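# Seat the loose gear on the gearbox's empty pin

## Task

Take the loose gear and fit it onto the gearbox's free pin, meshing its teeth with both the central gear and the outer ring, so it rests flat and as low as the other two gears. It must never drop further than roughly a finger's width, nor be released from higher than the tops of the gear pins. After it is positioned above the pin, open the gripper only once the pin is inside the gear's bore and the gear's teeth line up with the ring's. Finally, with the gripper empty, withdraw so the gripper ends at least 11 cm away from the gears.

## Robot and tools

Robot: one six-joint arm (waist, shoulder, elbow, wrist pitch, wrist yaw, wrist roll) with a parallel two-finger gripper. The fingers point along the gripper's +x axis and close along its y axis. The reported end_effector_position is the point between the finger pads, 3 to 4 cm behind the tips. The only camera is cam_wrist (672x504), mounted on the hand.

Frames: the scene frame has its origin on the table surface under the arm base, +z up, +y to the left when looking along +x. State lines report the gripper position in metres and its orientation as quat wxyz in this frame, along with linear and angular velocities. Motion commands are different: they are expressed in the gripper's own axes, relative to a reference pose (see below). The printed hand position can be a little wrong, especially when the arm reaches far.

The row: every motion uses 7 numbers in [-1, 1], in order dx, dy, dz, rx, ry, rz, opening. The first six are an offset, not a pose: a shift and rotation in gripper axes, measured from the gripper pose in the most recent result that displayed it (or, before any such result in the scene, and for second and later calls in one reply, from where the robot is when the action begins). A value of 1.0 equals 0.6 m for dx/dy/dz and 180 degrees for rx/ry/rz; rx, ry, rz form a single rotation vector. An all-zero offset is not a pause: it drives the hand back to the reference pose. The opening is absolute: +1 is fully open (0.088 m), about -0.80 is where empty fingers touch, and values down to -1 add nothing more. Closing fully takes at least about 0.5 s.

execute_actions(actions, pictures): actions is a list holding at most one item. An empty list just reports the state. {"rows": [[7 numbers], ...], "steps": n} runs up to 15 control steps of 1/30 s (15 by default); each row covers one step, each row is an offset from the same reference pose, not from the previous row, and the final row repeats to fill missing steps. {"steps": n} without rows waits until n steps (max 300) have elapsed since the previous result, with your reply time included. pictures (boolean) toggles camera images, which come by default. A refused call moves nothing.

move(target, speed): target is a single 7-number row as above (offset in gripper axes from the reference pose, plus absolute opening). The hand follows a straight path lasting 0.5 to 10 s; paths needing longer are cut off at 10 s before the goal. speed is the path's top speed in m/s, 0.002 to 0.5, default 0.25; rotation is capped at twice that value in rad/s. The opening is sent when the move starts. The path ignores obstacles, and the real hand may lag, wander or overshoot the speed. The result adds a "move:" line giving the outcome (done, off_target, moving, held, fault) and active limits (paced = the sent pose was clipped; held = a check blocked some steps, after which the arm may jump fast), plus the distance remaining to target.

wait(seconds): 0 to 10 s, sends nothing new. zoom_image(camera="cam_wrist", region=[x0, y0, x1, y1]) gives an enlarged crop of the latest image, at most 504x504 pixels, origin top-left. show_instructions() shows the reference pages. read_manual(section="licences") gives the URDF licence text. finished_scene(scene) ends and grades the current scene; give its number; it is irreversible. Replying without any tool call ends everything.

Controller behaviour: each step, the commanded pose is clipped to within 70 mm and 16 degrees of the measured pose, then solved by damped inverse kinematics with position taking priority over orientation. After an action ends, the arm only continues to that last clipped pose, so far targets need follow-up commands; check the reported pose. A "Hand target" line shows where the controller is heading. Friction may leave the hand short or slightly tilted, and tiny moves might not happen, so verify position and orientation after every move and correct tilt.

Result lines: Joint positions/velocities list the six joints (rad) then the finger-pad gap (m). Ranges: waist -3.054 to 3.054, shoulder 0.000 to 3.142, elbow 0.000 to 2.356, wrist pitch -1.571 to 1.571, wrist yaw -1.571 to 1.571, wrist roll -3.142 to 3.142. grip_measured is the actual finger opening on the command scale; to hold something, command an opening clearly below it (lower squeezes harder, about 34 N per pad maximum). Readings may be off by about 1 mm consistently. "pose unreachable" and HELD steps mean the clearance check altered or blocked a command; the mounting post counts as part of the arm.

Hazards: joint load limits (N m) are waist 17.8, shoulder 22, elbow 22, wrist pitch 5.8, wrist yaw 5.78, wrist roll 5.42, and a carried object adds to them; exceeding one freezes the arm for 10 s and drops the rest of the call. Holding loads heats motors: MOTOR HOT appears from 50 °C, and at 95 °C an OVER-TEMPERATURE FAULT stops the arm, which can lose power and go limp if it does not cool. Faster moves and targets set deeper past a contact hit and press harder, so approach the gear and pins slowly. The simulation keeps running while you think. Loose objects may occasionally be nudged. Never release the gear from height, avoid slams, slips and hard pushes, and do not knock anything off the table.

Each tool is called after "Request:" in YAML: its name, and indented under it one key for each argument.

Reference images:

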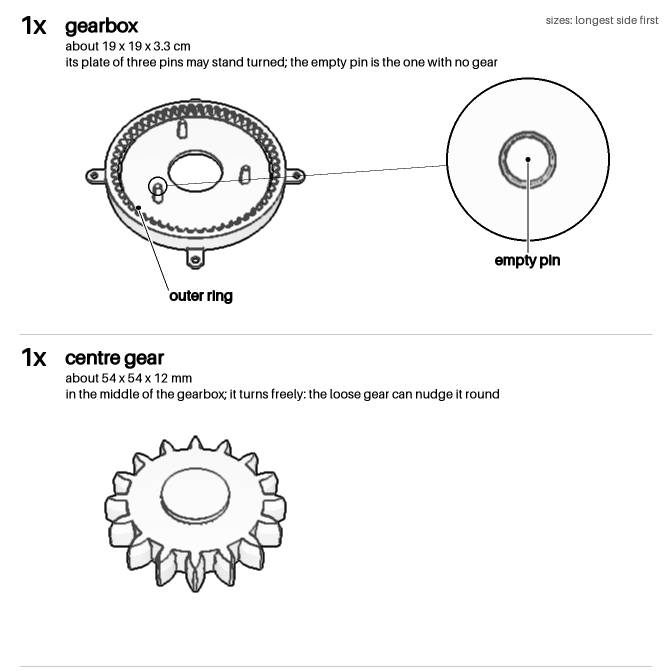

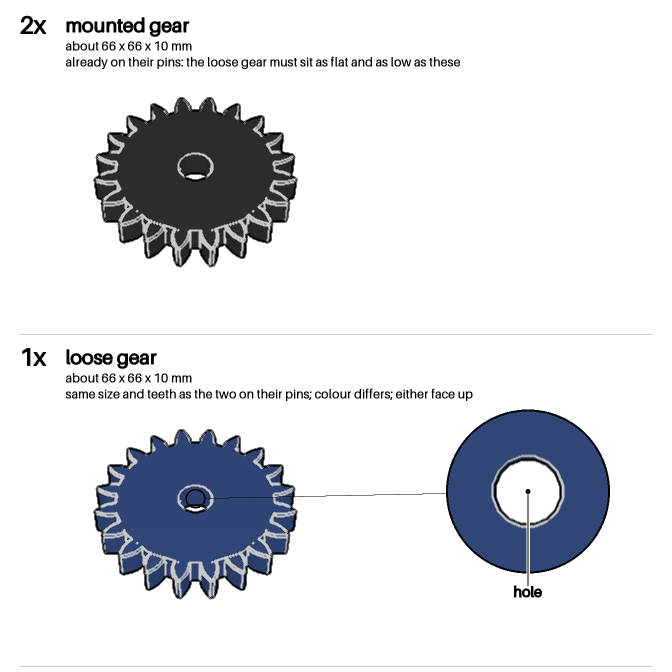

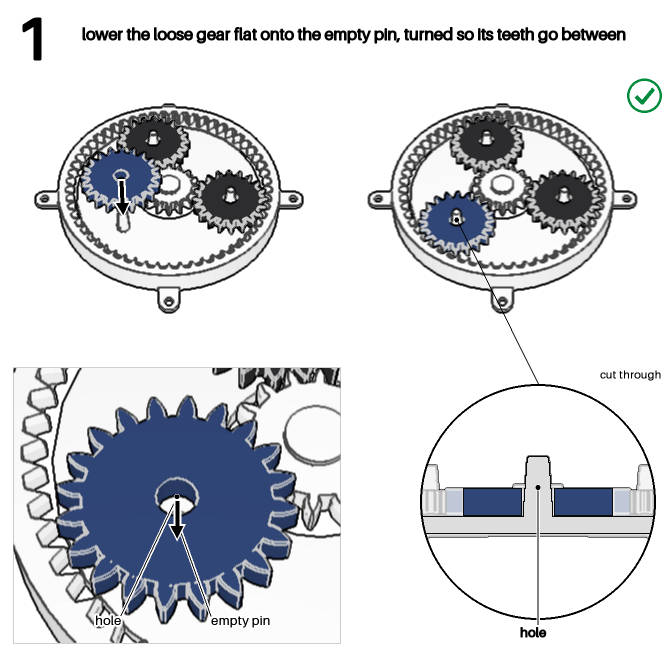

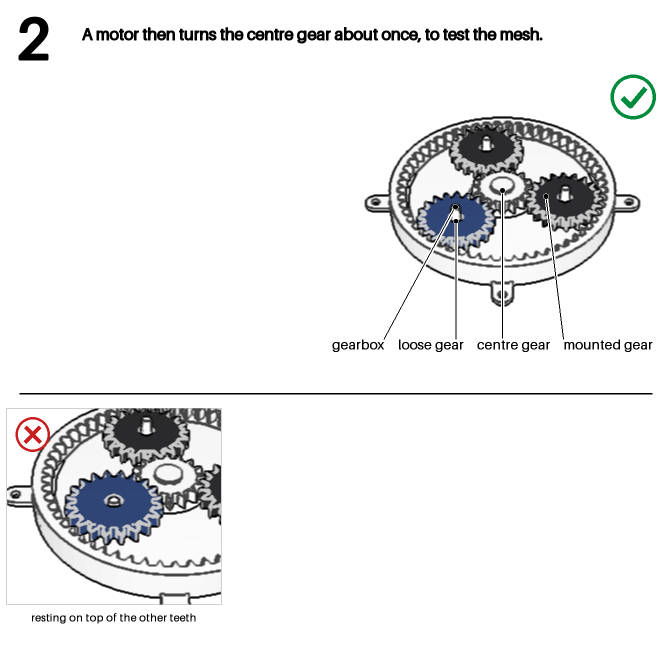

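## Session

Request:
execute_actions:
  actions: []

Scene clock: 0.00 s of 4147.00 s.
end_effector_position=(+0.4252, -0.1236, +0.1983) grip_measured=+0.850 end_effector_quat_wxyz=(+0.916, +0.279, +0.285, -0.034) end_effector_velocity=(-0.003, +0.002, -0.003) end_effector_angular_velocity=(-0.018, +0.011, +0.015)
Joint positions: [0.006 0.852 0.627 0.25  0.034 0.005 0.081]
Joint velocities: [ 0.002 -0.002 -0.007 -0.007  0.007 -0.022 -0.   ]
Heat: hottest wrist pitch 26 °C (+0.0 °C/min).
Hand target: +0.425, -0.124, +0.198; +0.916, +0.279, +0.285, -0.034

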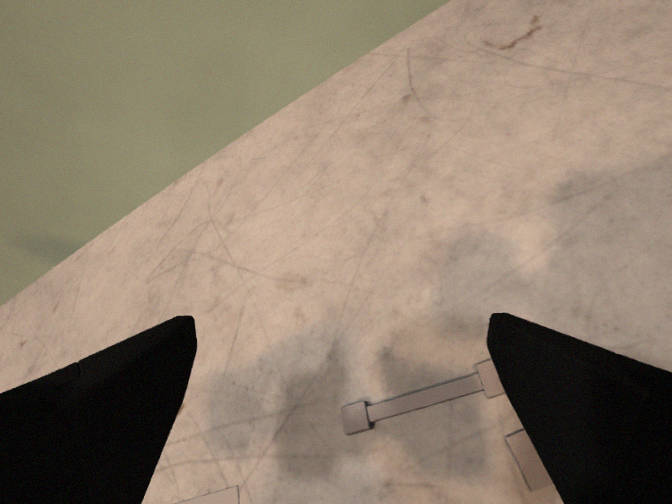

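Request:
move:
  target: [-0.19, 0.088, 0.03, -0.148, 0.299, -0.116, 1.0]
  speed: 0.25

Scene clock: 44.43 s of 4147.00 s.
end_effector_position=(+0.3519, -0.0999, +0.2940) grip_measured=+1.000 end_effector_quat_wxyz=(+0.762, +0.042, +0.645, +0.046) end_effector_velocity=(-0.005, +0.003, -0.000) end_effector_angular_velocity=(+0.009, +0.019, +0.036)
Joint positions: [ 0.788  1.154  1.497 -1.564  0.829  0.497  0.088]
Joint velocities: [ 0.007  0.002 -0.002 -0.022 -0.022 -0.007  0.   ]
Heat: hottest wrist pitch 29 °C (+4.1 °C/min).
Hand target: +0.352, -0.101, +0.297; +0.764, +0.047, +0.642, +0.050
Off the commanded pose: 0.004 m, 12 deg.
joint sent to its limit — the command would take joint 4 (wrist pitch) past its lower limit, so that joint was sent only as far as its limit.
After step 190, 35.47 s passed at rest.
move: off_target
camera_calibration (this result's frames):
cam_wrist: T_world_to_cam=[[0.0391962, -0.996617, -0.072239, -0.0907997], [-0.986153, -0.0502405, 0.158045, 0.329544], [-0.16114, 0.0650439, -0.984786, 0.431562], [0, 0, 0, 1]] pos_world=[0.398082, -0.102007, 0.366354]

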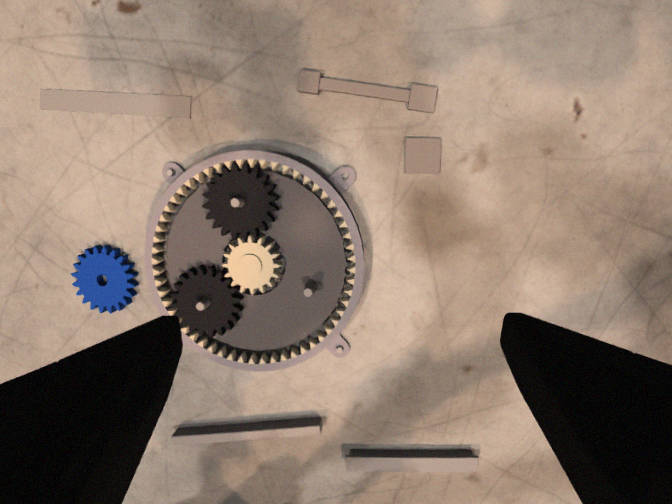

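Request:
zoom_image:
  camera: "cam_wrist"
  region: [60, 140, 380, 380]

Region (60, 140, 380, 380) of cam_wrist's 672x504 image, scaled by 1.575, with more detail than that image has; it fills the top 378 rows of this view, and the rest is white.

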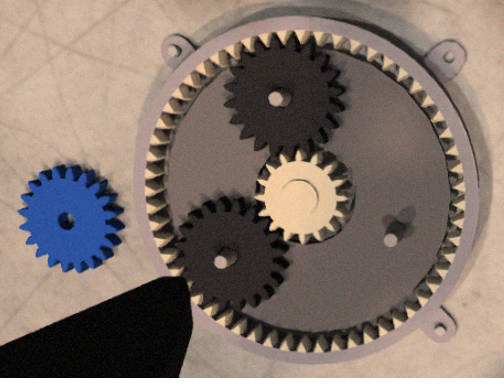

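Request:
move:
  target: [0.304, 0.3695, -0.1307, 0.616, -0.0033, -0.0775, 1.0]
  speed: 0.35

Scene clock: 167.77 s of 4147.00 s.
end_effector_position=(+0.3001, +0.1408, +0.1335) grip_measured=+1.000 end_effector_quat_wxyz=(+0.404, +0.584, +0.401, -0.579) end_effector_velocity=(-0.003, +0.001, -0.003) end_effector_angular_velocity=(-0.005, +0.014, +0.004)
Joint positions: [ 0.87   1.856  1.099 -0.854  0.84   2.778  0.088]
Joint velocities: [-0.002  0.012  0.002 -0.007 -0.007  0.007  0.   ]
Heat: hottest elbow 28 °C (+0.0 °C/min).
Hand target: +0.301, +0.144, +0.132; +0.401, +0.583, +0.401, -0.582
Off the commanded pose: 0.004 m, 1 deg.
After step 190, 113.67 s passed at rest.
move: done
camera_calibration (this result's frames):
cam_wrist: T_world_to_cam=[[-0.945878, 0.322098, 0.0395864, 0.234566], [0.316926, 0.890603, 0.326164, -0.230031], [0.0698012, 0.321058, -0.944484, 0.138788], [0, 0, 0, 1]] pos_world=[0.285087, 0.0847543, 0.196826]

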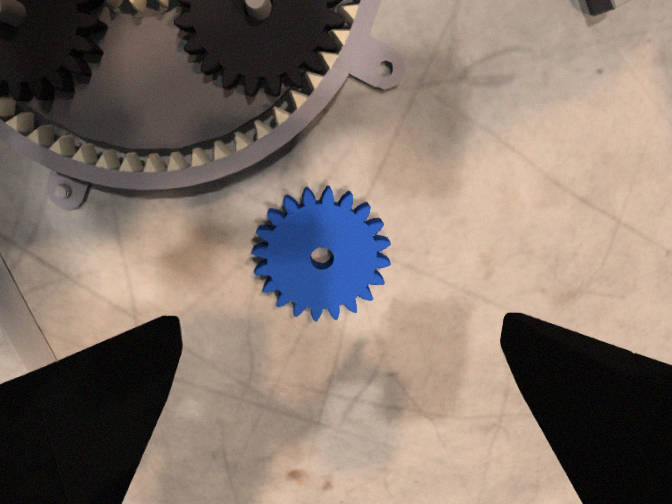

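Request:
zoom_image:
  camera: "cam_wrist"
  region: [240, 175, 400, 335]

Region (240, 175, 400, 335) of cam_wrist's 672x504 image, scaled by 3.150, with more detail than that image has.

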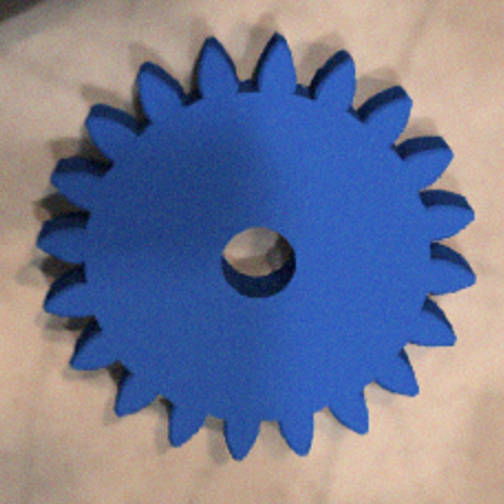

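Request:
move:
  target: [0.1225, 0.007, -0.017, -0.0195, -0.001, -0.0024, 1.0]
  speed: 0.15

Scene clock: 212.87 s of 4147.00 s.
end_effector_position=(+0.3138, +0.1489, +0.0660) grip_measured=+1.000 end_effector_quat_wxyz=(+0.418, +0.577, +0.414, -0.566) end_effector_velocity=(-0.000, -0.002, -0.004) end_effector_angular_velocity=(+0.000, +0.009, +0.027)
Joint positions: [ 0.706  1.962  1.041 -0.496  0.833  2.478  0.088]
Joint velocities: [-0.012  0.002 -0.002  0.007 -0.007 -0.037  0.   ]
Heat: hottest waist 28 °C (+0.0 °C/min).
Hand target: +0.308, +0.149, +0.061; +0.420, +0.568, +0.420, -0.569
Off the commanded pose: 0.008 m, 1 deg.
After step 190, 37.77 s passed at rest.
move: done
camera_calibration (this result's frames):
cam_wrist: T_world_to_cam=[[-0.960155, 0.2775, 0.0331104, 0.25912], [0.272467, 0.903154, 0.331775, -0.207801], [0.0621639, 0.327577, -0.942777, 0.0727118], [0, 0, 0, 1]] pos_world=[0.300894, 0.0919516, 0.128915]

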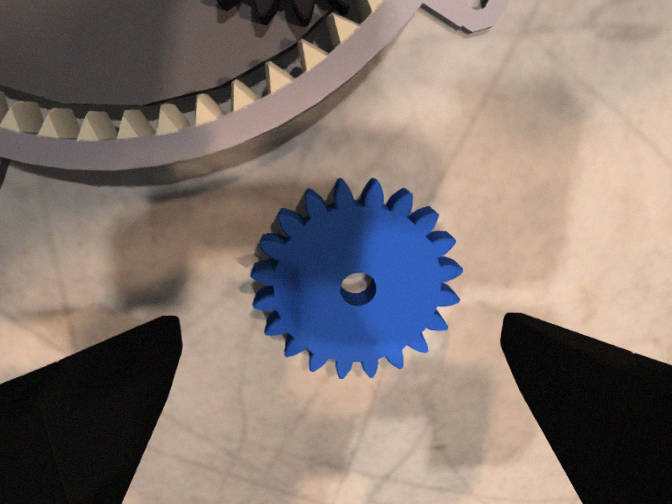

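Request:
execute_actions:
  actions:
    - {"rows": [[0.004,-0.002,0.001,-0.0004,-0.0003,-0.0004,1],[0.008,-0.004,0.002,-0.0008,-0.0006,-0.0009,1],[0.012,-0.006,0.003,-0.0013,-0.0009,-0.0013,1],[0.016,-0.008,0.004,-0.0017,-0.0012,-0.0018,1],[0.02,-0.010,0.005,-0.002,-0.0015,-0.0022,1],[0.024,-0.012,0.006,-0.0026,-0.0018,-0.0026,1],[0.028,-0.014,0.007,-0.003,-0.002,-0.003,1],[0.032,-0.016,0.008,-0.0035,-0.0024,-0.0035,1],[0.035,-0.018,0.0087,-0.004,-0.0027,-0.004,1],[0.0383,-0.0195,0.0092,-0.0043,-0.0029,-0.0044,1]], "steps": 15}
  pictures: false

Request:
execute_actions:
  actions:
    - {"steps": 15}

Scene clock: 238.87 s of 4147.00 s.
end_effector_position=(+0.3068, +0.1469, +0.0484) grip_measured=+1.000 end_effector_quat_wxyz=(+0.418, +0.576, +0.415, -0.567) end_effector_velocity=(-0.011, +0.003, -0.012) end_effector_angular_velocity=(+0.000, +0.009, +0.027)
Joint positions: [ 0.671  1.981  0.992 -0.396  0.827  2.43   0.088]
Joint velocities: [-0.012  0.027 -0.037  0.066 -0.007 -0.037  0.   ]
Heat: hottest waist 29 °C (+1.0 °C/min).
Hand target: +0.301, +0.147, +0.043; +0.420, +0.569, +0.420, -0.569
Off the commanded pose: 0.008 m, 1 deg.
Steps of this call (steps 1 to 190: nothing new was sent; then 19.17 s passed at rest; steps 191 to 205: all 15 steps of this action). Readings (end_effector_position):
191: (+0.3136, +0.1491, +0.0653)
192: (+0.3140, +0.1493, +0.0652)
194: (+0.3147, +0.1497, +0.0644)
198: (+0.3133, +0.1483, +0.0590)
205: the state above

Scene clock: 239.37 s of 4147.00 s.
end_effector_position=(+0.3074, +0.1474, +0.0478) grip_measured=+1.000 end_effector_quat_wxyz=(+0.418, +0.577, +0.414, -0.566) end_effector_velocity=(-0.001, +0.002, -0.000) end_effector_angular_velocity=(+0.020, +0.008, +0.001)
Joint positions: [ 0.67   1.982  0.991 -0.387  0.826  2.425  0.088]
Joint velocities: [-0.002 -0.002 -0.002  0.007 -0.022 -0.007  0.   ]
Heat: hottest waist 29 °C (+1.0 °C/min).
Hand target: +0.301, +0.147, +0.043; +0.420, +0.569, +0.420, -0.569
Off the commanded pose: 0.008 m, 1 deg.
Steps of this call (steps 1 to 15: nothing new was sent). Readings (end_effector_position):
1: (+0.3066, +0.1470, +0.0481)
2: (+0.3068, +0.1471, +0.0480)
4: (+0.3072, +0.1473, +0.0480)
8: (+0.3074, +0.1475, +0.0480)
15: the state above
camera_calibration (this result's frames):
cam_wrist: T_world_to_cam=[[-0.96007, 0.277807, 0.032988, 0.253872], [0.272684, 0.902916, 0.332244, -0.198732], [0.0625143, 0.327973, -0.942616, 0.0563385], [0, 0, 0, 1]] pos_world=[0.294404, 0.0904337, 0.110759]

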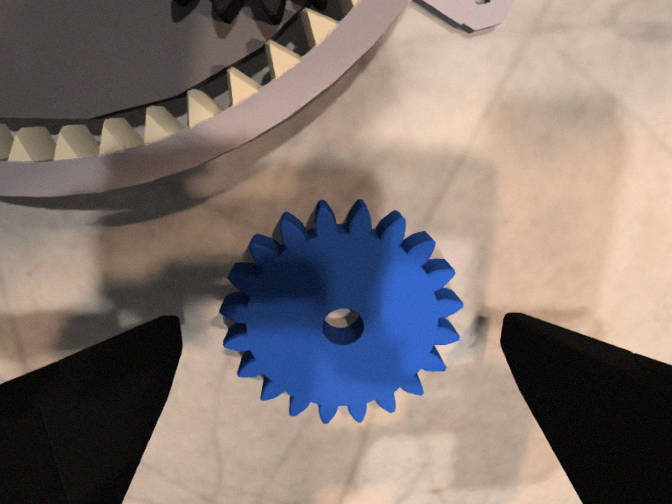

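Request:
execute_actions:
  actions:
    - {"rows": [[0.009,-0.010,0.003,-0.005,-0.003,-0.005,1],[0.011,-0.010,0.0035,-0.005,-0.0035,-0.0055,1],[0.013,-0.010,0.004,-0.005,-0.004,-0.006,1],[0.015,-0.010,0.0045,-0.005,-0.004,-0.0065,1],[0.017,-0.0103,0.005,-0.005,-0.0045,-0.007,0.95],[0.019,-0.0103,0.0053,-0.005,-0.0045,-0.007,0.9],[0.021,-0.0103,0.0056,-0.005,-0.0045,-0.007,0.85],[0.021,-0.0103,0.0056,-0.005,-0.0045,-0.007,0.8],[0.021,-0.0103,0.0056,-0.005,-0.0045,-0.007,0.75],[0.021,-0.0103,0.0056,-0.005,-0.0045,-0.007,0.72]], "steps": 15}
  pictures: false

Request:
execute_actions:
  actions:
    - {"steps": 10}

Scene clock: 262.97 s of 4147.00 s.
end_effector_position=(+0.3068, +0.1461, +0.0401) grip_measured=+0.746 end_effector_quat_wxyz=(+0.417, +0.574, +0.416, -0.569) end_effector_velocity=(-0.003, +0.000, -0.002) end_effector_angular_velocity=(+0.004, +0.006, +0.008)
Joint positions: [ 0.65   1.995  0.988 -0.363  0.82   2.404  0.076]
Joint velocities: [-0.002  0.002 -0.007  0.007 -0.007 -0.007 -0.011]
Heat: hottest waist 30 °C (+2.0 °C/min).
Hand target: +0.301, +0.146, +0.035; +0.419, +0.565, +0.422, -0.572
Off the commanded pose: 0.008 m, 1 deg.
Steps of this call (steps 1 to 190: nothing new was sent; then 16.77 s passed at rest; steps 191 to 205: all 15 steps of this action). Readings (end_effector_position):
191: (+0.3070, +0.1474, +0.0475)
192: (+0.3071, +0.1476, +0.0475)
194: (+0.3071, +0.1475, +0.0465)
198: (+0.3071, +0.1467, +0.0427)
205: the state above

Scene clock: 263.30 s of 4147.00 s.
end_effector_position=(+0.3069, +0.1463, +0.0401) grip_measured=+0.722 end_effector_quat_wxyz=(+0.417, +0.574, +0.416, -0.569) end_effector_velocity=(-0.001, -0.003, -0.000) end_effector_angular_velocity=(-0.010, +0.002, -0.004)
Joint positions: [ 0.65   1.995  0.988 -0.361  0.82   2.403  0.074]
Joint velocities: [-0.002 -0.002 -0.002 -0.007  0.007  0.007 -0.001]
Heat: hottest waist 30 °C (+2.0 °C/min).
Hand target: +0.301, +0.146, +0.035; +0.419, +0.565, +0.422, -0.572
Off the commanded pose: 0.008 m, 1 deg.
Steps of this call (steps 1 to 10: nothing new was sent). Readings (end_effector_position):
1: (+0.3068, +0.1462, +0.0401)
2: (+0.3069, +0.1462, +0.0401)
4: (+0.3069, +0.1463, +0.0401)
8: (+0.3069, +0.1463, +0.0401)
10: the state above
camera_calibration (this result's frames):
cam_wrist: T_world_to_cam=[[-0.960378, 0.27576, 0.0403729, 0.254108], [0.273412, 0.904134, 0.328311, -0.195312], [0.0540324, 0.326341, -0.943706, 0.0522886], [0, 0, 0, 1]] pos_world=[0.294616, 0.0894517, 0.103209]

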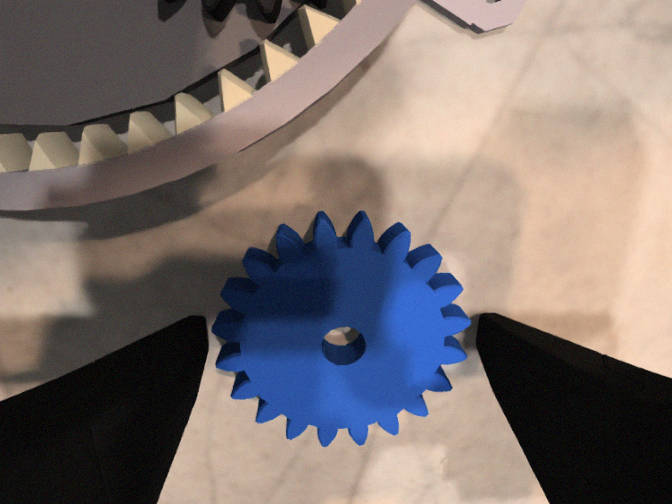

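Request:
execute_actions:
  actions:
    - {"rows": [[0,0,0,0,0,0,0.68],[0,0,0,0,0,0,0.65],[0,0,0,0,0,0,0.62],[0,0,0,0,0,0,0.59],[0,0,0,0,0,0,0.56],[0,0,0,0,0,0,0.53],[0,0,0,0,0,0,0.5],[0,0,0,0,0,0,0.47],[0,0,0,0,0,0,0.44],[0,0,0,0,0,0,0.41],[0,0,0,0,0,0,0.38],[0,0,0,0,0,0,0.35],[0,0,0,0,0,0,0.32],[0,0,0,0,0,0,0.3]], "steps": 15}
  pictures: false

Request:
execute_actions:
  actions:
    - {"steps": 10}

Scene clock: 272.57 s of 4147.00 s.
end_effector_position=(+0.3066, +0.1463, +0.0398) grip_measured=+0.538 end_effector_quat_wxyz=(+0.417, +0.574, +0.416, -0.569) end_effector_velocity=(+0.000, +0.002, +0.001) end_effector_angular_velocity=(+0.010, -0.002, +0.004)
Joint positions: [ 0.65   1.996  0.988 -0.361  0.819  2.403  0.065]
Joint velocities: [ 0.002 -0.002 -0.002  0.007 -0.007 -0.007 -0.   ]
Heat: hottest waist 30 °C (+2.0 °C/min).
Hand target: +0.307, +0.146, +0.040; +0.417, +0.574, +0.416, -0.569
Off the commanded pose: 0.000 m, 0 deg.
Steps of this call (steps 1 to 190: nothing new was sent; then 2.43 s passed at rest; steps 191 to 205: all 15 steps of this action). Readings (end_effector_position):
191: (+0.3066, +0.1463, +0.0398)
192: (+0.3066, +0.1463, +0.0398)
194: (+0.3066, +0.1463, +0.0398)
198: (+0.3066, +0.1463, +0.0398)
205: the state above

Scene clock: 272.90 s of 4147.00 s.
end_effector_position=(+0.3066, +0.1463, +0.0398) grip_measured=+0.538 end_effector_quat_wxyz=(+0.417, +0.574, +0.416, -0.569) end_effector_velocity=(-0.002, -0.001, -0.000) end_effector_angular_velocity=(+0.003, +0.009, -0.004)
Joint positions: [ 0.65   1.996  0.988 -0.361  0.819  2.403  0.065]
Joint velocities: [-0.002 -0.002 -0.002 -0.007 -0.007  0.007  0.   ]
Heat: hottest waist 30 °C (+2.0 °C/min).
Hand target: +0.307, +0.146, +0.040; +0.417, +0.574, +0.416, -0.569
Off the commanded pose: 0.000 m, 0 deg.
Steps of this call (steps 1 to 10: nothing new was sent). Readings (end_effector_position):
1: (+0.3066, +0.1463, +0.0398)
2: (+0.3066, +0.1463, +0.0398)
4: (+0.3066, +0.1463, +0.0398)
8: (+0.3066, +0.1463, +0.0398)
10: the state above
camera_calibration (this result's frames):
cam_wrist: T_world_to_cam=[[-0.960601, 0.274844, 0.04132, 0.25395], [0.272888, 0.904485, 0.327779, -0.194984], [0.0527147, 0.32614, -0.94385, 0.0524808], [0, 0, 0, 1]] pos_world=[0.294386, 0.0894478, 0.102953]

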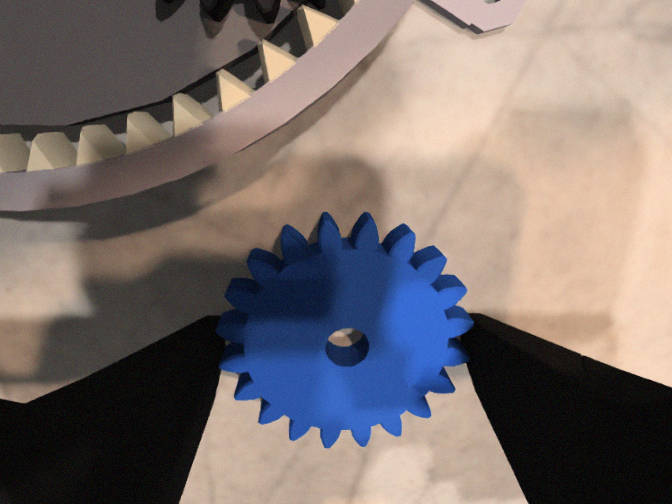

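Request:
move:
  target: [-0.1, 0, 0, 0, 0, 0, 0.12]
  speed: 0.12

Request:
move:
  target: [-0.005, 0.1115, 0.2305, 0.019, 0, 0, 0.12]
  speed: 0.15

Scene clock: 285.23 s of 4147.00 s.
end_effector_position=(+0.3012, +0.1462, +0.0949) grip_measured=+0.536 end_effector_quat_wxyz=(+0.419, +0.566, +0.422, -0.571) end_effector_velocity=(-0.000, -0.002, +0.001) end_effector_angular_velocity=(-0.012, +0.002, -0.008)
Joint positions: [ 0.782  1.917  1.055 -0.67   0.831  2.597  0.065]
Joint velocities: [ 0.002  0.002  0.007 -0.022  0.007  0.022 -0.   ]
Heat: hottest waist 30 °C (+1.0 °C/min).
Hand target: +0.306, +0.146, +0.100; +0.417, +0.574, +0.417, -0.568
Off the commanded pose: 0.007 m, 1 deg.
move: done
camera_calibration (this result's frames):
cam_wrist: T_world_to_cam=[[-0.963663, 0.261785, 0.0531322, 0.248245], [0.26475, 0.909574, 0.320286, -0.20907], [0.0355182, 0.322714, -0.94583, 0.110705], [0, 0, 0, 1]] pos_world=[0.290643, 0.0894518, 0.15848]

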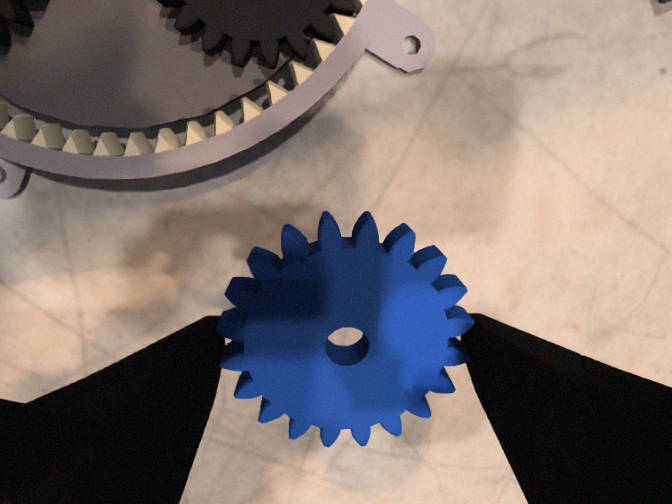

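Scene clock: 286.70 s of 4147.00 s.
end_effector_position=(+0.3266, -0.0035, +0.0971) grip_measured=+0.538 end_effector_quat_wxyz=(+0.404, +0.578, +0.402, -0.584) end_effector_velocity=(-0.001, -0.003, +0.001) end_effector_angular_velocity=(+0.016, +0.007, +0.023)
Joint positions: [ 0.435  1.42   0.891 -0.652  0.762  2.171  0.065]
Joint velocities: [-0.012 -0.017 -0.002 -0.007 -0.022 -0.037 -0.001]
Heat: hottest waist 30 °C (+1.0 °C/min).
Hand target: +0.324, -0.006, +0.097; +0.403, +0.577, +0.404, -0.584
Off the commanded pose: 0.003 m, 0 deg.
move: done
camera_calibration (this result's frames):
cam_wrist: T_world_to_cam=[[-0.946225, 0.319752, 0.0491642, 0.306669], [0.318496, 0.89409, 0.314901, -0.0974804], [0.0567332, 0.313626, -0.94785, 0.153424], [0, 0, 0, 1]] pos_world=[0.312521, -0.0590197, 0.161043]

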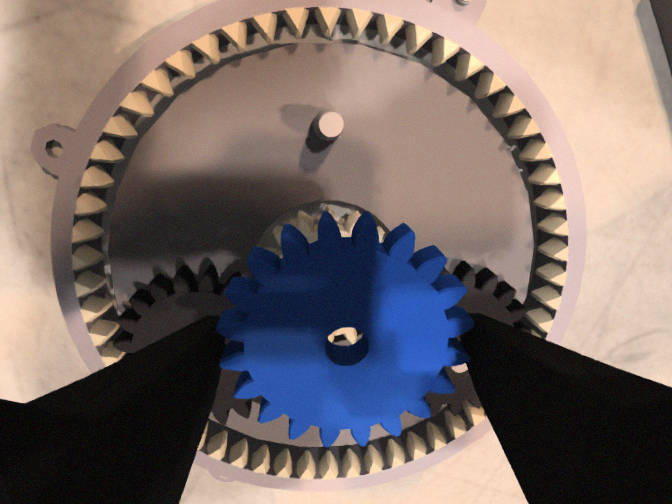

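Request:
zoom_image:
  camera: "cam_wrist"
  region: [250, 0, 410, 160]

Request:
zoom_image:
  camera: "cam_wrist"
  region: [270, 200, 430, 380]

Region (250, 0, 410, 160) of cam_wrist's 672x504 image, scaled by 3.150, with more detail than that image has.

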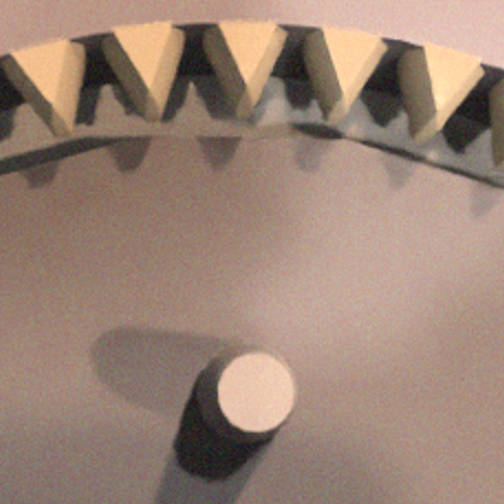

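Region (270, 200, 430, 380) of cam_wrist's 672x504 image, scaled by 2.800, with more detail than that image has.

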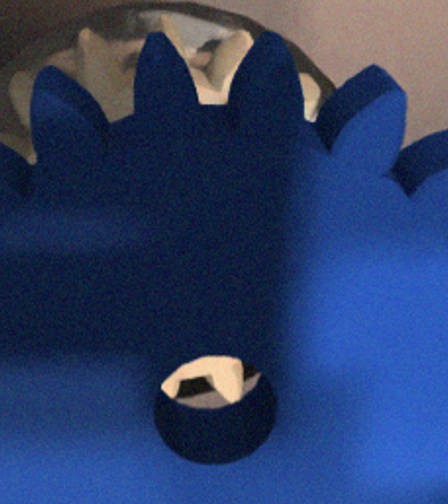

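Request:
move:
  target: [0.02, 0.0068, 0.0897, -0.003, 0, 0, 0.12]
  speed: 0.08

Scene clock: 330.40 s of 4147.00 s.
end_effector_position=(+0.3137, -0.0539, +0.0853) grip_measured=+0.534 end_effector_quat_wxyz=(+0.409, +0.574, +0.405, -0.583) end_effector_velocity=(-0.001, -0.001, -0.000) end_effector_angular_velocity=(+0.016, -0.003, -0.009)
Joint positions: [ 0.248  1.264  0.801 -0.573  0.682  1.938  0.065]
Joint velocities: [-0.012 -0.012 -0.007  0.007 -0.022 -0.007  0.001]
Heat: hottest waist 28 °C (-2.0 °C/min).
Hand target: +0.311, -0.055, +0.085; +0.407, +0.575, +0.405, -0.582
Off the commanded pose: 0.003 m, 0 deg.
move: done
camera_calibration (this result's frames):
cam_wrist: T_world_to_cam=[[-0.949563, 0.309707, 0.0491076, 0.31167], [0.309226, 0.89884, 0.310591, -0.0410346], [0.0520524, 0.310111, -0.949274, 0.160181], [0, 0, 0, 1]] pos_world=[0.300301, -0.109317, 0.149495]

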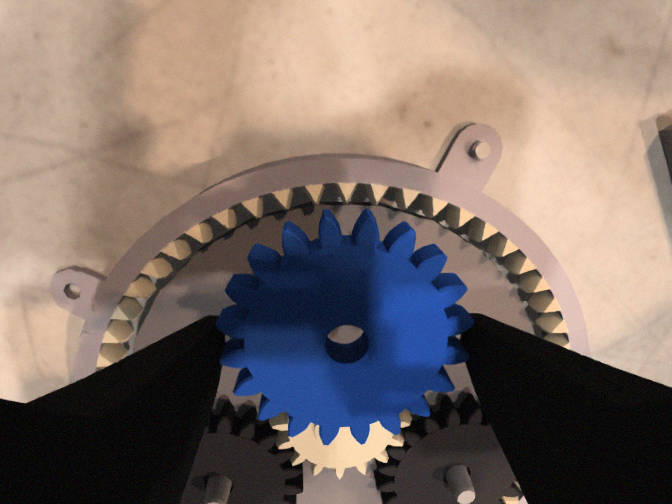

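Request:
execute_actions:
  actions:
    - {"rows": [[0.002,-0.003,0.003,0,0.001,0.0005,0.12],[0.004,-0.004,0.004,0,0.002,0.001,0.12],[0.006,-0.005,0.005,0,0.003,0.0015,0.12],[0.008,-0.006,0.006,0,0.004,0.002,0.12],[0.010,-0.0065,0.007,0,0.005,0.0025,0.12],[0.012,-0.007,0.008,0,0.006,0.003,0.12],[0.014,-0.0075,0.0085,0,0.007,0.003,0.12],[0.0155,-0.0079,0.009,0,0.007,0.003,0.12]], "steps": 15}
  pictures: false

Request:
execute_actions:
  actions:
    - {"steps": 12}

Scene clock: 355.80 s of 4147.00 s.
end_effector_position=(+0.3094, -0.0565, +0.0761) grip_measured=+0.534 end_effector_quat_wxyz=(+0.408, +0.580, +0.406, -0.576) end_effector_velocity=(-0.002, -0.001, -0.002) end_effector_angular_velocity=(+0.012, -0.006, +0.044)
Joint positions: [ 0.205  1.249  0.756 -0.497  0.647  1.881  0.065]
Joint velocities: [-0.017 -0.012 -0.017  0.022 -0.022 -0.066 -0.   ]
Heat: hottest elbow 27 °C (-2.0 °C/min).
Hand target: +0.307, -0.057, +0.076; +0.407, +0.582, +0.406, -0.575
Off the commanded pose: 0.002 m, 0 deg.
Steps of this call (steps 1 to 747: nothing new was sent; steps 748 to 762: all 15 steps of this action). Readings (end_effector_position):
748: (+0.3132, -0.0545, +0.0852)
749: (+0.3135, -0.0544, +0.0849)
751: (+0.3136, -0.0545, +0.0835)
755: (+0.3108, -0.0556, +0.0792)
762: the state above

Scene clock: 356.20 s of 4147.00 s.
end_effector_position=(+0.3095, -0.0565, +0.0759) grip_measured=+0.534 end_effector_quat_wxyz=(+0.408, +0.581, +0.406, -0.575) end_effector_velocity=(-0.003, -0.001, -0.001) end_effector_angular_velocity=(+0.004, +0.009, +0.007)
Joint positions: [ 0.204  1.248  0.754 -0.494  0.644  1.878  0.065]
Joint velocities: [-0.007 -0.002 -0.002 -0.007 -0.007 -0.007 -0.   ]
Heat: hottest elbow 27 °C (-2.0 °C/min).
Hand target: +0.307, -0.057, +0.076; +0.407, +0.582, +0.406, -0.575
Off the commanded pose: 0.002 m, 0 deg.
Steps of this call (steps 1 to 12: nothing new was sent). Readings (end_effector_position):
1: (+0.3094, -0.0565, +0.0760)
2: (+0.3094, -0.0564, +0.0760)
4: (+0.3095, -0.0565, +0.0760)
8: (+0.3095, -0.0564, +0.0759)
12: the state above
camera_calibration (this result's frames):
cam_wrist: T_world_to_cam=[[-0.950678, 0.307691, 0.0392218, 0.309981], [0.303108, 0.894697, 0.328089, -0.0341106], [0.0658583, 0.323795, -0.943832, 0.14831], [0, 0, 0, 1]] pos_world=[0.295264, -0.112882, 0.139013]

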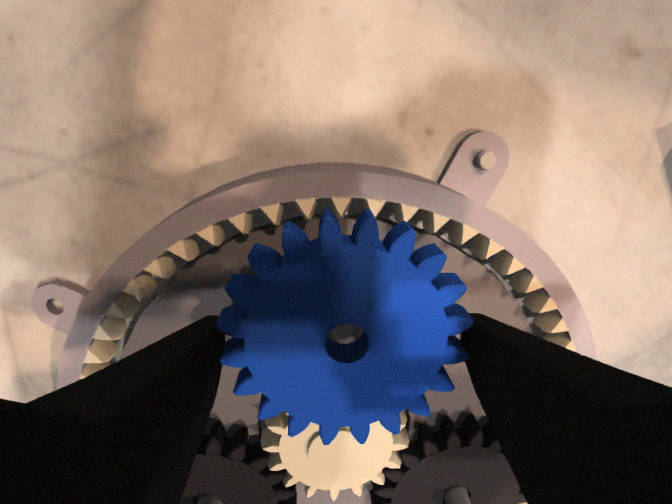

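Request:
zoom_image:
  camera: "cam_wrist"
  region: [260, 180, 440, 380]

Region (260, 180, 440, 380) of cam_wrist's 672x504 image, scaled by 2.520, with more detail than that image has; it fills the left 454 columns of this view, and the rest is white.

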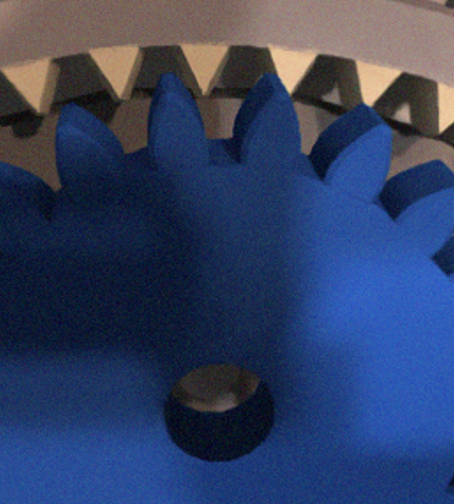

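Request:
execute_actions:
  actions:
    - {"rows": [[0.002,0.0002,-0.0005,0,0,0,0.12],[0.004,0.0004,-0.001,0,0,0,0.12],[0.006,0.0006,-0.0015,0,0,0,0.12],[0.008,0.0008,-0.002,0,0,0,0.12],[0.010,0.0009,-0.0025,0,0,0,0.12],[0.012,0.0009,-0.0025,0,0,0,0.12],[0.0133,0.0009,-0.0025,0,0,0,0.12]], "steps": 15}
  pictures: false

Request:
execute_actions:
  actions:
    - {"rows": [[0,0,0,0,0,0,0.12]], "steps": 8}

Request:
zoom_image:
  camera: "cam_wrist"
  region: [260, 180, 440, 380]

Scene clock: 386.07 s of 4147.00 s.
end_effector_position=(+0.3136, -0.0572, +0.0728) grip_measured=+0.534 end_effector_quat_wxyz=(+0.409, +0.587, +0.400, -0.573) end_effector_velocity=(-0.000, +0.002, -0.002) end_effector_angular_velocity=(+0.017, +0.001, +0.016)
Joint positions: [ 0.194  1.256  0.751 -0.457  0.641  1.865  0.065]
Joint velocities: [-0.007  0.002 -0.002  0.007 -0.022 -0.022  0.001]
Heat: hottest shoulder 27 °C (-1.0 °C/min).
Hand target: +0.310, -0.055, +0.068; +0.408, +0.581, +0.406, -0.575
Off the commanded pose: 0.006 m, 1 deg.
Steps of this call (steps 1 to 881: nothing new was sent; steps 882 to 896: all 15 steps of this action). Readings (end_effector_position):
882: (+0.3088, -0.0568, +0.0759)
883: (+0.3092, -0.0569, +0.0759)
885: (+0.3106, -0.0570, +0.0758)
889: (+0.3125, -0.0573, +0.0735)
896: the state above

Scene clock: 386.33 s of 4147.00 s.
end_effector_position=(+0.3137, -0.0572, +0.0728) grip_measured=+0.534 end_effector_quat_wxyz=(+0.410, +0.587, +0.399, -0.573) end_effector_velocity=(-0.005, -0.001, -0.002) end_effector_angular_velocity=(+0.001, +0.016, +0.007)
Joint positions: [ 0.194  1.256  0.751 -0.456  0.641  1.865  0.065]
Joint velocities: [-0.012 -0.002 -0.007 -0.007 -0.007 -0.007 -0.   ]
Heat: hottest shoulder 27 °C (-1.0 °C/min).
Hand target: +0.314, -0.057, +0.073; +0.410, +0.587, +0.400, -0.573
Off the commanded pose: 0.000 m, 0 deg.
Steps of this call (steps 1 to 8: all 8 steps of this action). Readings (end_effector_position):
1: (+0.3137, -0.0572, +0.0728)
2: (+0.3137, -0.0572, +0.0728)
4: (+0.3137, -0.0572, +0.0728)
8: the state above
camera_calibration (this result's frames):
cam_wrist: T_world_to_cam=[[-0.948517, 0.315904, 0.0227983, 0.315308], [0.305359, 0.892995, 0.33063, -0.0347718], [0.0840886, 0.32057, -0.943485, 0.13943], [0, 0, 0, 1]] pos_world=[0.297968, -0.113253, 0.135858]

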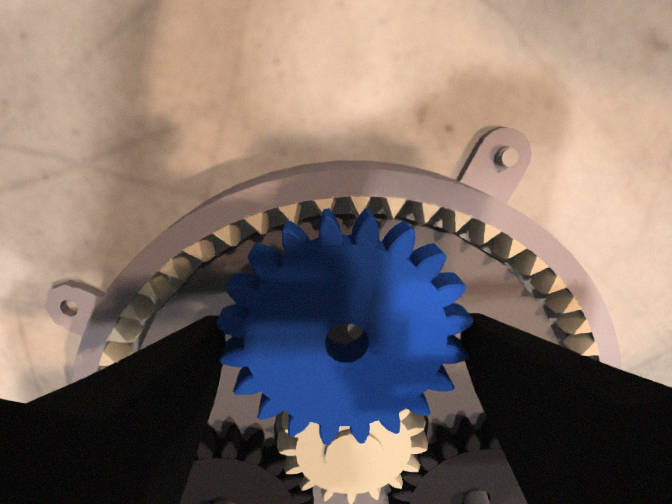

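Region (260, 180, 440, 380) of cam_wrist's 672x504 image, scaled by 2.520, with more detail than that image has; it fills the left 454 columns of this view, and the rest is white.

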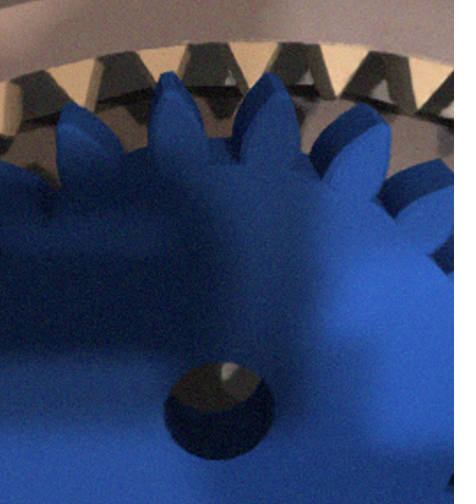

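Request:
execute_actions:
  actions:
    - {"rows": [[0,-0.0014,-0.0002,-0.0008,0.0004,-0.0012,0.12],[0,-0.0028,-0.0003,-0.0015,0.0007,-0.0024,0.12],[0,-0.0042,-0.0005,-0.0023,0.0011,-0.0035,0.12],[0,-0.0056,-0.0006,-0.003,0.0014,-0.0047,0.12],[0,-0.007,-0.0008,-0.0038,0.0018,-0.0059,0.12]], "steps": 15}
  pictures: false

Request:
execute_actions:
  actions:
    - {"rows": [[0,0,0,0,0,0,0.12]], "steps": 6}

Request:
zoom_image:
  camera: "cam_wrist"
  region: [260, 180, 440, 380]

Scene clock: 446.83 s of 4147.00 s.
end_effector_position=(+0.3108, -0.0560, +0.0730) grip_measured=+0.534 end_effector_quat_wxyz=(+0.408, +0.583, +0.407, -0.573) end_effector_velocity=(-0.005, +0.001, -0.000) end_effector_angular_velocity=(+0.006, +0.018, +0.034)
Joint positions: [ 0.196  1.256  0.752 -0.473  0.636  1.865  0.065]
Joint velocities: [-0.002 -0.002 -0.002 -0.022 -0.007 -0.022 -0.003]
Heat: hottest elbow 27 °C (+0.0 °C/min).
Hand target: +0.310, -0.055, +0.073; +0.407, +0.583, +0.409, -0.572
Off the commanded pose: 0.001 m, 0 deg.
Steps of this call (steps 1 to 1800: nothing new was sent; steps 1801 to 1815: all 15 steps of this action). Readings (end_effector_position):
1801: (+0.3137, -0.0570, +0.0731)
1802: (+0.3137, -0.0570, +0.0731)
1804: (+0.3131, -0.0569, +0.0730)
1808: (+0.3115, -0.0563, +0.0730)
1815: the state above

Scene clock: 447.03 s of 4147.00 s.
end_effector_position=(+0.3108, -0.0560, +0.0730) grip_measured=+0.534 end_effector_quat_wxyz=(+0.408, +0.583, +0.407, -0.573) end_effector_velocity=(-0.003, +0.001, -0.001) end_effector_angular_velocity=(+0.006, +0.011, +0.013)
Joint positions: [ 0.196  1.256  0.752 -0.473  0.636  1.865  0.065]
Joint velocities: [-0.002  0.002 -0.002 -0.007 -0.007 -0.007 -0.001]
Heat: hottest elbow 27 °C (+0.0 °C/min).
Hand target: +0.311, -0.056, +0.073; +0.408, +0.583, +0.407, -0.573
Off the commanded pose: 0.000 m, 0 deg.
Steps of this call (steps 1 to 6: all 6 steps of this action). Readings (end_effector_position):
1: (+0.3108, -0.0560, +0.0730)
2: (+0.3108, -0.0560, +0.0730)
4: (+0.3108, -0.0560, +0.0730)
6: the state above
camera_calibration (this result's frames):
cam_wrist: T_world_to_cam=[[-0.951481, 0.305531, 0.0365267, 0.311502], [0.299847, 0.893965, 0.333042, -0.0334622], [0.0691012, 0.327836, -0.942204, 0.144463], [0, 0, 0, 1]] pos_world=[0.296439, -0.11262, 0.13588]

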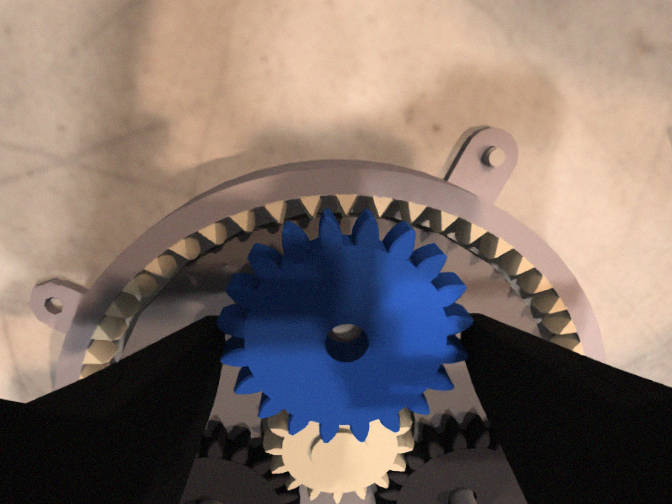

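Region (260, 180, 440, 380) of cam_wrist's 672x504 image, scaled by 2.520, with more detail than that image has; it fills the left 454 columns of this view, and the rest is white.

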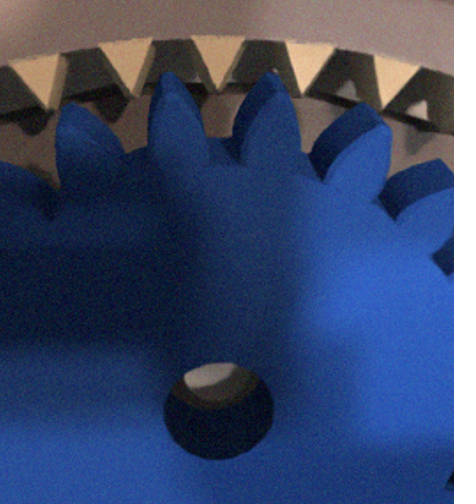

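Request:
execute_actions:
  actions:
    - {"rows": [[0.004,-0.0036,-0.0006,-0.0016,-0.0008,-0.0024,0.12],[0.0077,-0.0073,-0.0013,-0.0032,-0.0017,-0.0048,0.12],[0.009,-0.0073,-0.0013,-0.0032,-0.0017,-0.0048,0.12],[0.0103,-0.0073,-0.0013,-0.0032,-0.0017,-0.0048,0.12],[0.0116,-0.0073,-0.0013,-0.0032,-0.0017,-0.0048,0.12],[0.013,-0.0073,-0.0013,-0.0032,-0.0017,-0.0048,0.12],[0.0143,-0.0073,-0.0013,-0.0032,-0.0017,-0.0048,0.12],[0.0156,-0.0073,-0.0013,-0.0032,-0.0017,-0.0048,0.12],[0.017,-0.0073,-0.0013,-0.0032,-0.0017,-0.0048,0.12],[0.0183,-0.0073,-0.0013,-0.0032,-0.0017,-0.0048,0.12],[0.0196,-0.0073,-0.0013,-0.0032,-0.0017,-0.0048,0.12]], "steps": 15}
  pictures: false

Request:
execute_actions:
  actions:
    - {"steps": 8}

Request:
zoom_image:
  camera: "cam_wrist"
  region: [260, 180, 440, 380]

Scene clock: 463.80 s of 4147.00 s.
end_effector_position=(+0.3116, -0.0559, +0.0660) grip_measured=+0.534 end_effector_quat_wxyz=(+0.409, +0.582, +0.406, -0.574) end_effector_velocity=(-0.001, +0.005, -0.007) end_effector_angular_velocity=(+0.027, +0.001, +0.007)
Joint positions: [ 0.179  1.277  0.745 -0.436  0.629  1.848  0.065]
Joint velocities: [-0.017  0.017 -0.012  0.037 -0.037 -0.022 -0.001]
Heat: hottest elbow 27 °C (+0.0 °C/min).
Hand target: +0.307, -0.054, +0.061; +0.408, +0.576, +0.413, -0.575
Off the commanded pose: 0.007 m, 1 deg.
Steps of this call (steps 1 to 488: nothing new was sent; steps 489 to 503: all 15 steps of this action). Readings (end_effector_position):
489: (+0.3108, -0.0560, +0.0730)
490: (+0.3108, -0.0560, +0.0730)
492: (+0.3114, -0.0559, +0.0728)
496: (+0.3121, -0.0559, +0.0705)
503: the state above

Scene clock: 464.07 s of 4147.00 s.
end_effector_position=(+0.3118, -0.0557, +0.0655) grip_measured=+0.534 end_effector_quat_wxyz=(+0.409, +0.583, +0.406, -0.573) end_effector_velocity=(-0.002, +0.003, -0.000) end_effector_angular_velocity=(+0.021, +0.006, +0.025)
Joint positions: [ 0.178  1.278  0.744 -0.432  0.628  1.846  0.065]
Joint velocities: [-0.002 -0.002 -0.002 -0.007 -0.022 -0.022  0.002]
Heat: hottest elbow 27 °C (+0.0 °C/min).
Hand target: +0.307, -0.054, +0.062; +0.408, +0.576, +0.413, -0.575
Off the commanded pose: 0.007 m, 1 deg.
Steps of this call (steps 1 to 8: nothing new was sent). Readings (end_effector_position):
1: (+0.3117, -0.0559, +0.0659)
2: (+0.3118, -0.0559, +0.0658)
4: (+0.3118, -0.0558, +0.0656)
8: the state above
camera_calibration (this result's frames):
cam_wrist: T_world_to_cam=[[-0.951247, 0.306446, 0.0349349, 0.312723], [0.300309, 0.894415, 0.331415, -0.0315041], [0.0703144, 0.325749, -0.942838, 0.136764], [0, 0, 0, 1]] pos_world=[0.297321, -0.112206, 0.128462]

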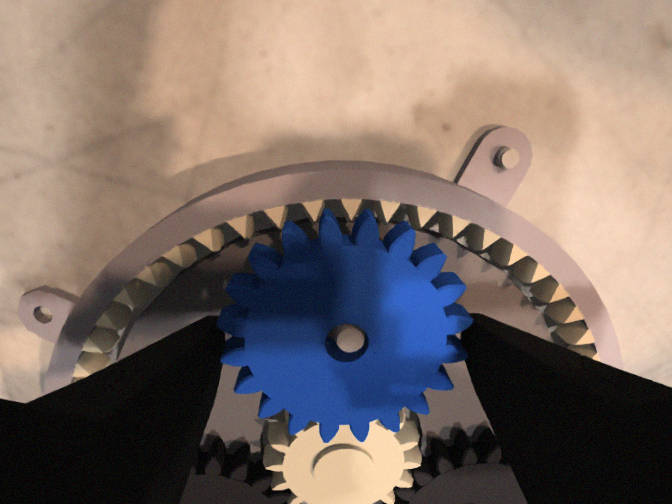

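Region (260, 180, 440, 380) of cam_wrist's 672x504 image, scaled by 2.520, with more detail than that image has; it fills the left 454 columns of this view, and the rest is white.

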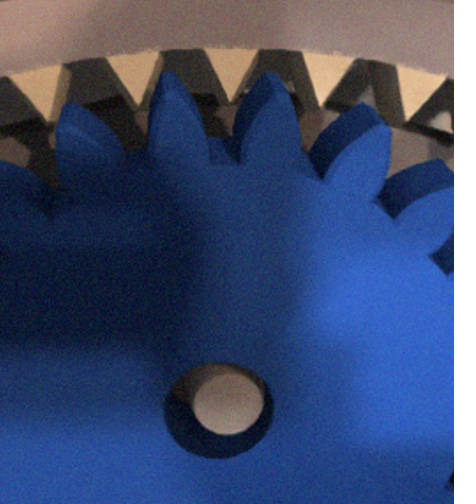

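Request:
execute_actions:
  actions:
    - {"rows": [[0.007,-0.009,-0.001,-0.0032,-0.0017,-0.005,0.12],[0.008,-0.0098,-0.001,-0.0032,-0.0017,-0.005,0.12],[0.009,-0.0105,-0.001,-0.0032,-0.0017,-0.005,0.12],[0.010,-0.0105,-0.001,-0.0032,-0.0017,-0.005,0.12],[0.011,-0.0105,-0.001,-0.0032,-0.0017,-0.005,0.12],[0.012,-0.0105,-0.001,-0.0032,-0.0017,-0.005,0.12],[0.013,-0.0105,-0.001,-0.0032,-0.0017,-0.005,0.12],[0.014,-0.0105,-0.001,-0.0032,-0.0017,-0.005,0.12],[0.015,-0.0105,-0.001,-0.0032,-0.0017,-0.005,0.12],[0.016,-0.0105,-0.001,-0.0032,-0.0017,-0.005,0.12],[0.017,-0.0105,-0.001,-0.0032,-0.0017,-0.005,0.12],[0.018,-0.0105,-0.001,-0.0032,-0.0017,-0.005,0.12],[0.019,-0.0105,-0.001,-0.0032,-0.0017,-0.005,0.12]], "steps": 15}
  pictures: false

Request:
execute_actions:
  actions:
    - {"steps": 10}

Request:
zoom_image:
  camera: "cam_wrist"
  region: [220, 180, 480, 480]

Scene clock: 482.53 s of 4147.00 s.
end_effector_position=(+0.3110, -0.0554, +0.0592) grip_measured=+0.534 end_effector_quat_wxyz=(+0.409, +0.582, +0.405, -0.574) end_effector_velocity=(-0.003, +0.000, -0.012) end_effector_angular_velocity=(-0.007, +0.011, +0.017)
Joint positions: [ 0.164  1.294  0.733 -0.396  0.623  1.834  0.065]
Joint velocities: [-0.027  0.032 -0.017  0.051 -0.007 -0.037 -0.004]
Heat: hottest elbow 27 °C (+0.0 °C/min).
Hand target: +0.306, -0.053, +0.054; +0.408, +0.576, +0.412, -0.576
Off the commanded pose: 0.007 m, 1 deg.
Steps of this call (steps 1 to 539: nothing new was sent; steps 540 to 554: all 15 steps of this action). Readings (end_effector_position):
540: (+0.3111, -0.0553, +0.0647)
541: (+0.3112, -0.0553, +0.0647)
543: (+0.3115, -0.0552, +0.0645)
547: (+0.3115, -0.0552, +0.0631)
554: the state above

Scene clock: 482.87 s of 4147.00 s.
end_effector_position=(+0.3111, -0.0552, +0.0583) grip_measured=+0.534 end_effector_quat_wxyz=(+0.409, +0.583, +0.405, -0.574) end_effector_velocity=(+0.000, +0.003, -0.001) end_effector_angular_velocity=(+0.021, -0.003, -0.010)
Joint positions: [ 0.162  1.297  0.732 -0.391  0.622  1.832  0.065]
Joint velocities: [-0.002  0.002 -0.002  0.007 -0.022  0.007 -0.002]
Heat: hottest elbow 27 °C (+0.0 °C/min).
Hand target: +0.306, -0.053, +0.054; +0.408, +0.576, +0.412, -0.576
Off the commanded pose: 0.007 m, 1 deg.
Steps of this call (steps 1 to 10: nothing new was sent). Readings (end_effector_position):
1: (+0.3109, -0.0553, +0.0588)
2: (+0.3110, -0.0554, +0.0587)
4: (+0.3110, -0.0553, +0.0584)
8: (+0.3110, -0.0552, +0.0583)
10: the state above
camera_calibration (this result's frames):
cam_wrist: T_world_to_cam=[[-0.950837, 0.307856, 0.0336521, 0.312177], [0.301433, 0.895078, 0.328593, -0.0294551], [0.0710382, 0.322582, -0.943872, 0.129501], [0, 0, 0, 1]] pos_world=[0.296509, -0.111516, 0.121406]

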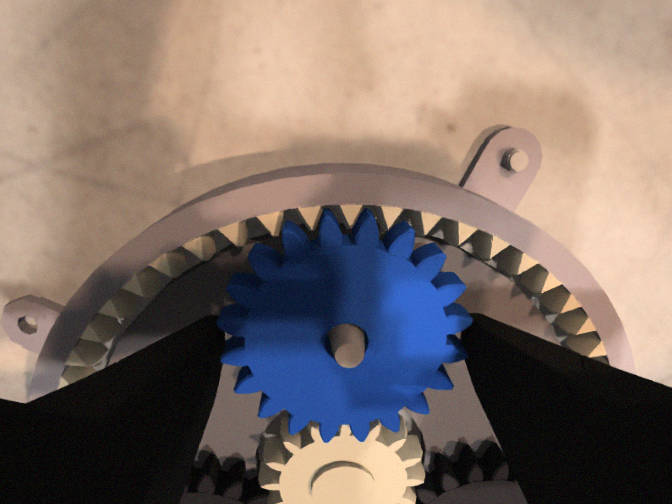

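Region (220, 180, 480, 480) of cam_wrist's 672x504 image, scaled by 1.680, with more detail than that image has; it fills the left 437 columns of this view, and the rest is white.

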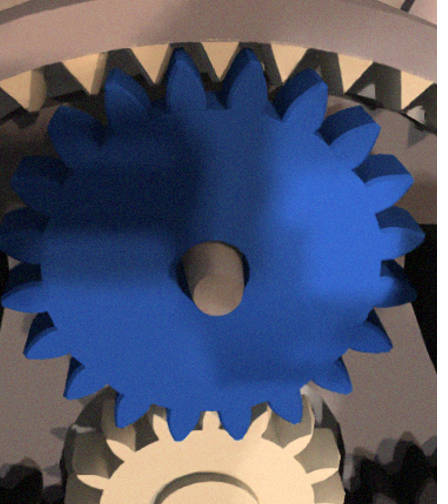

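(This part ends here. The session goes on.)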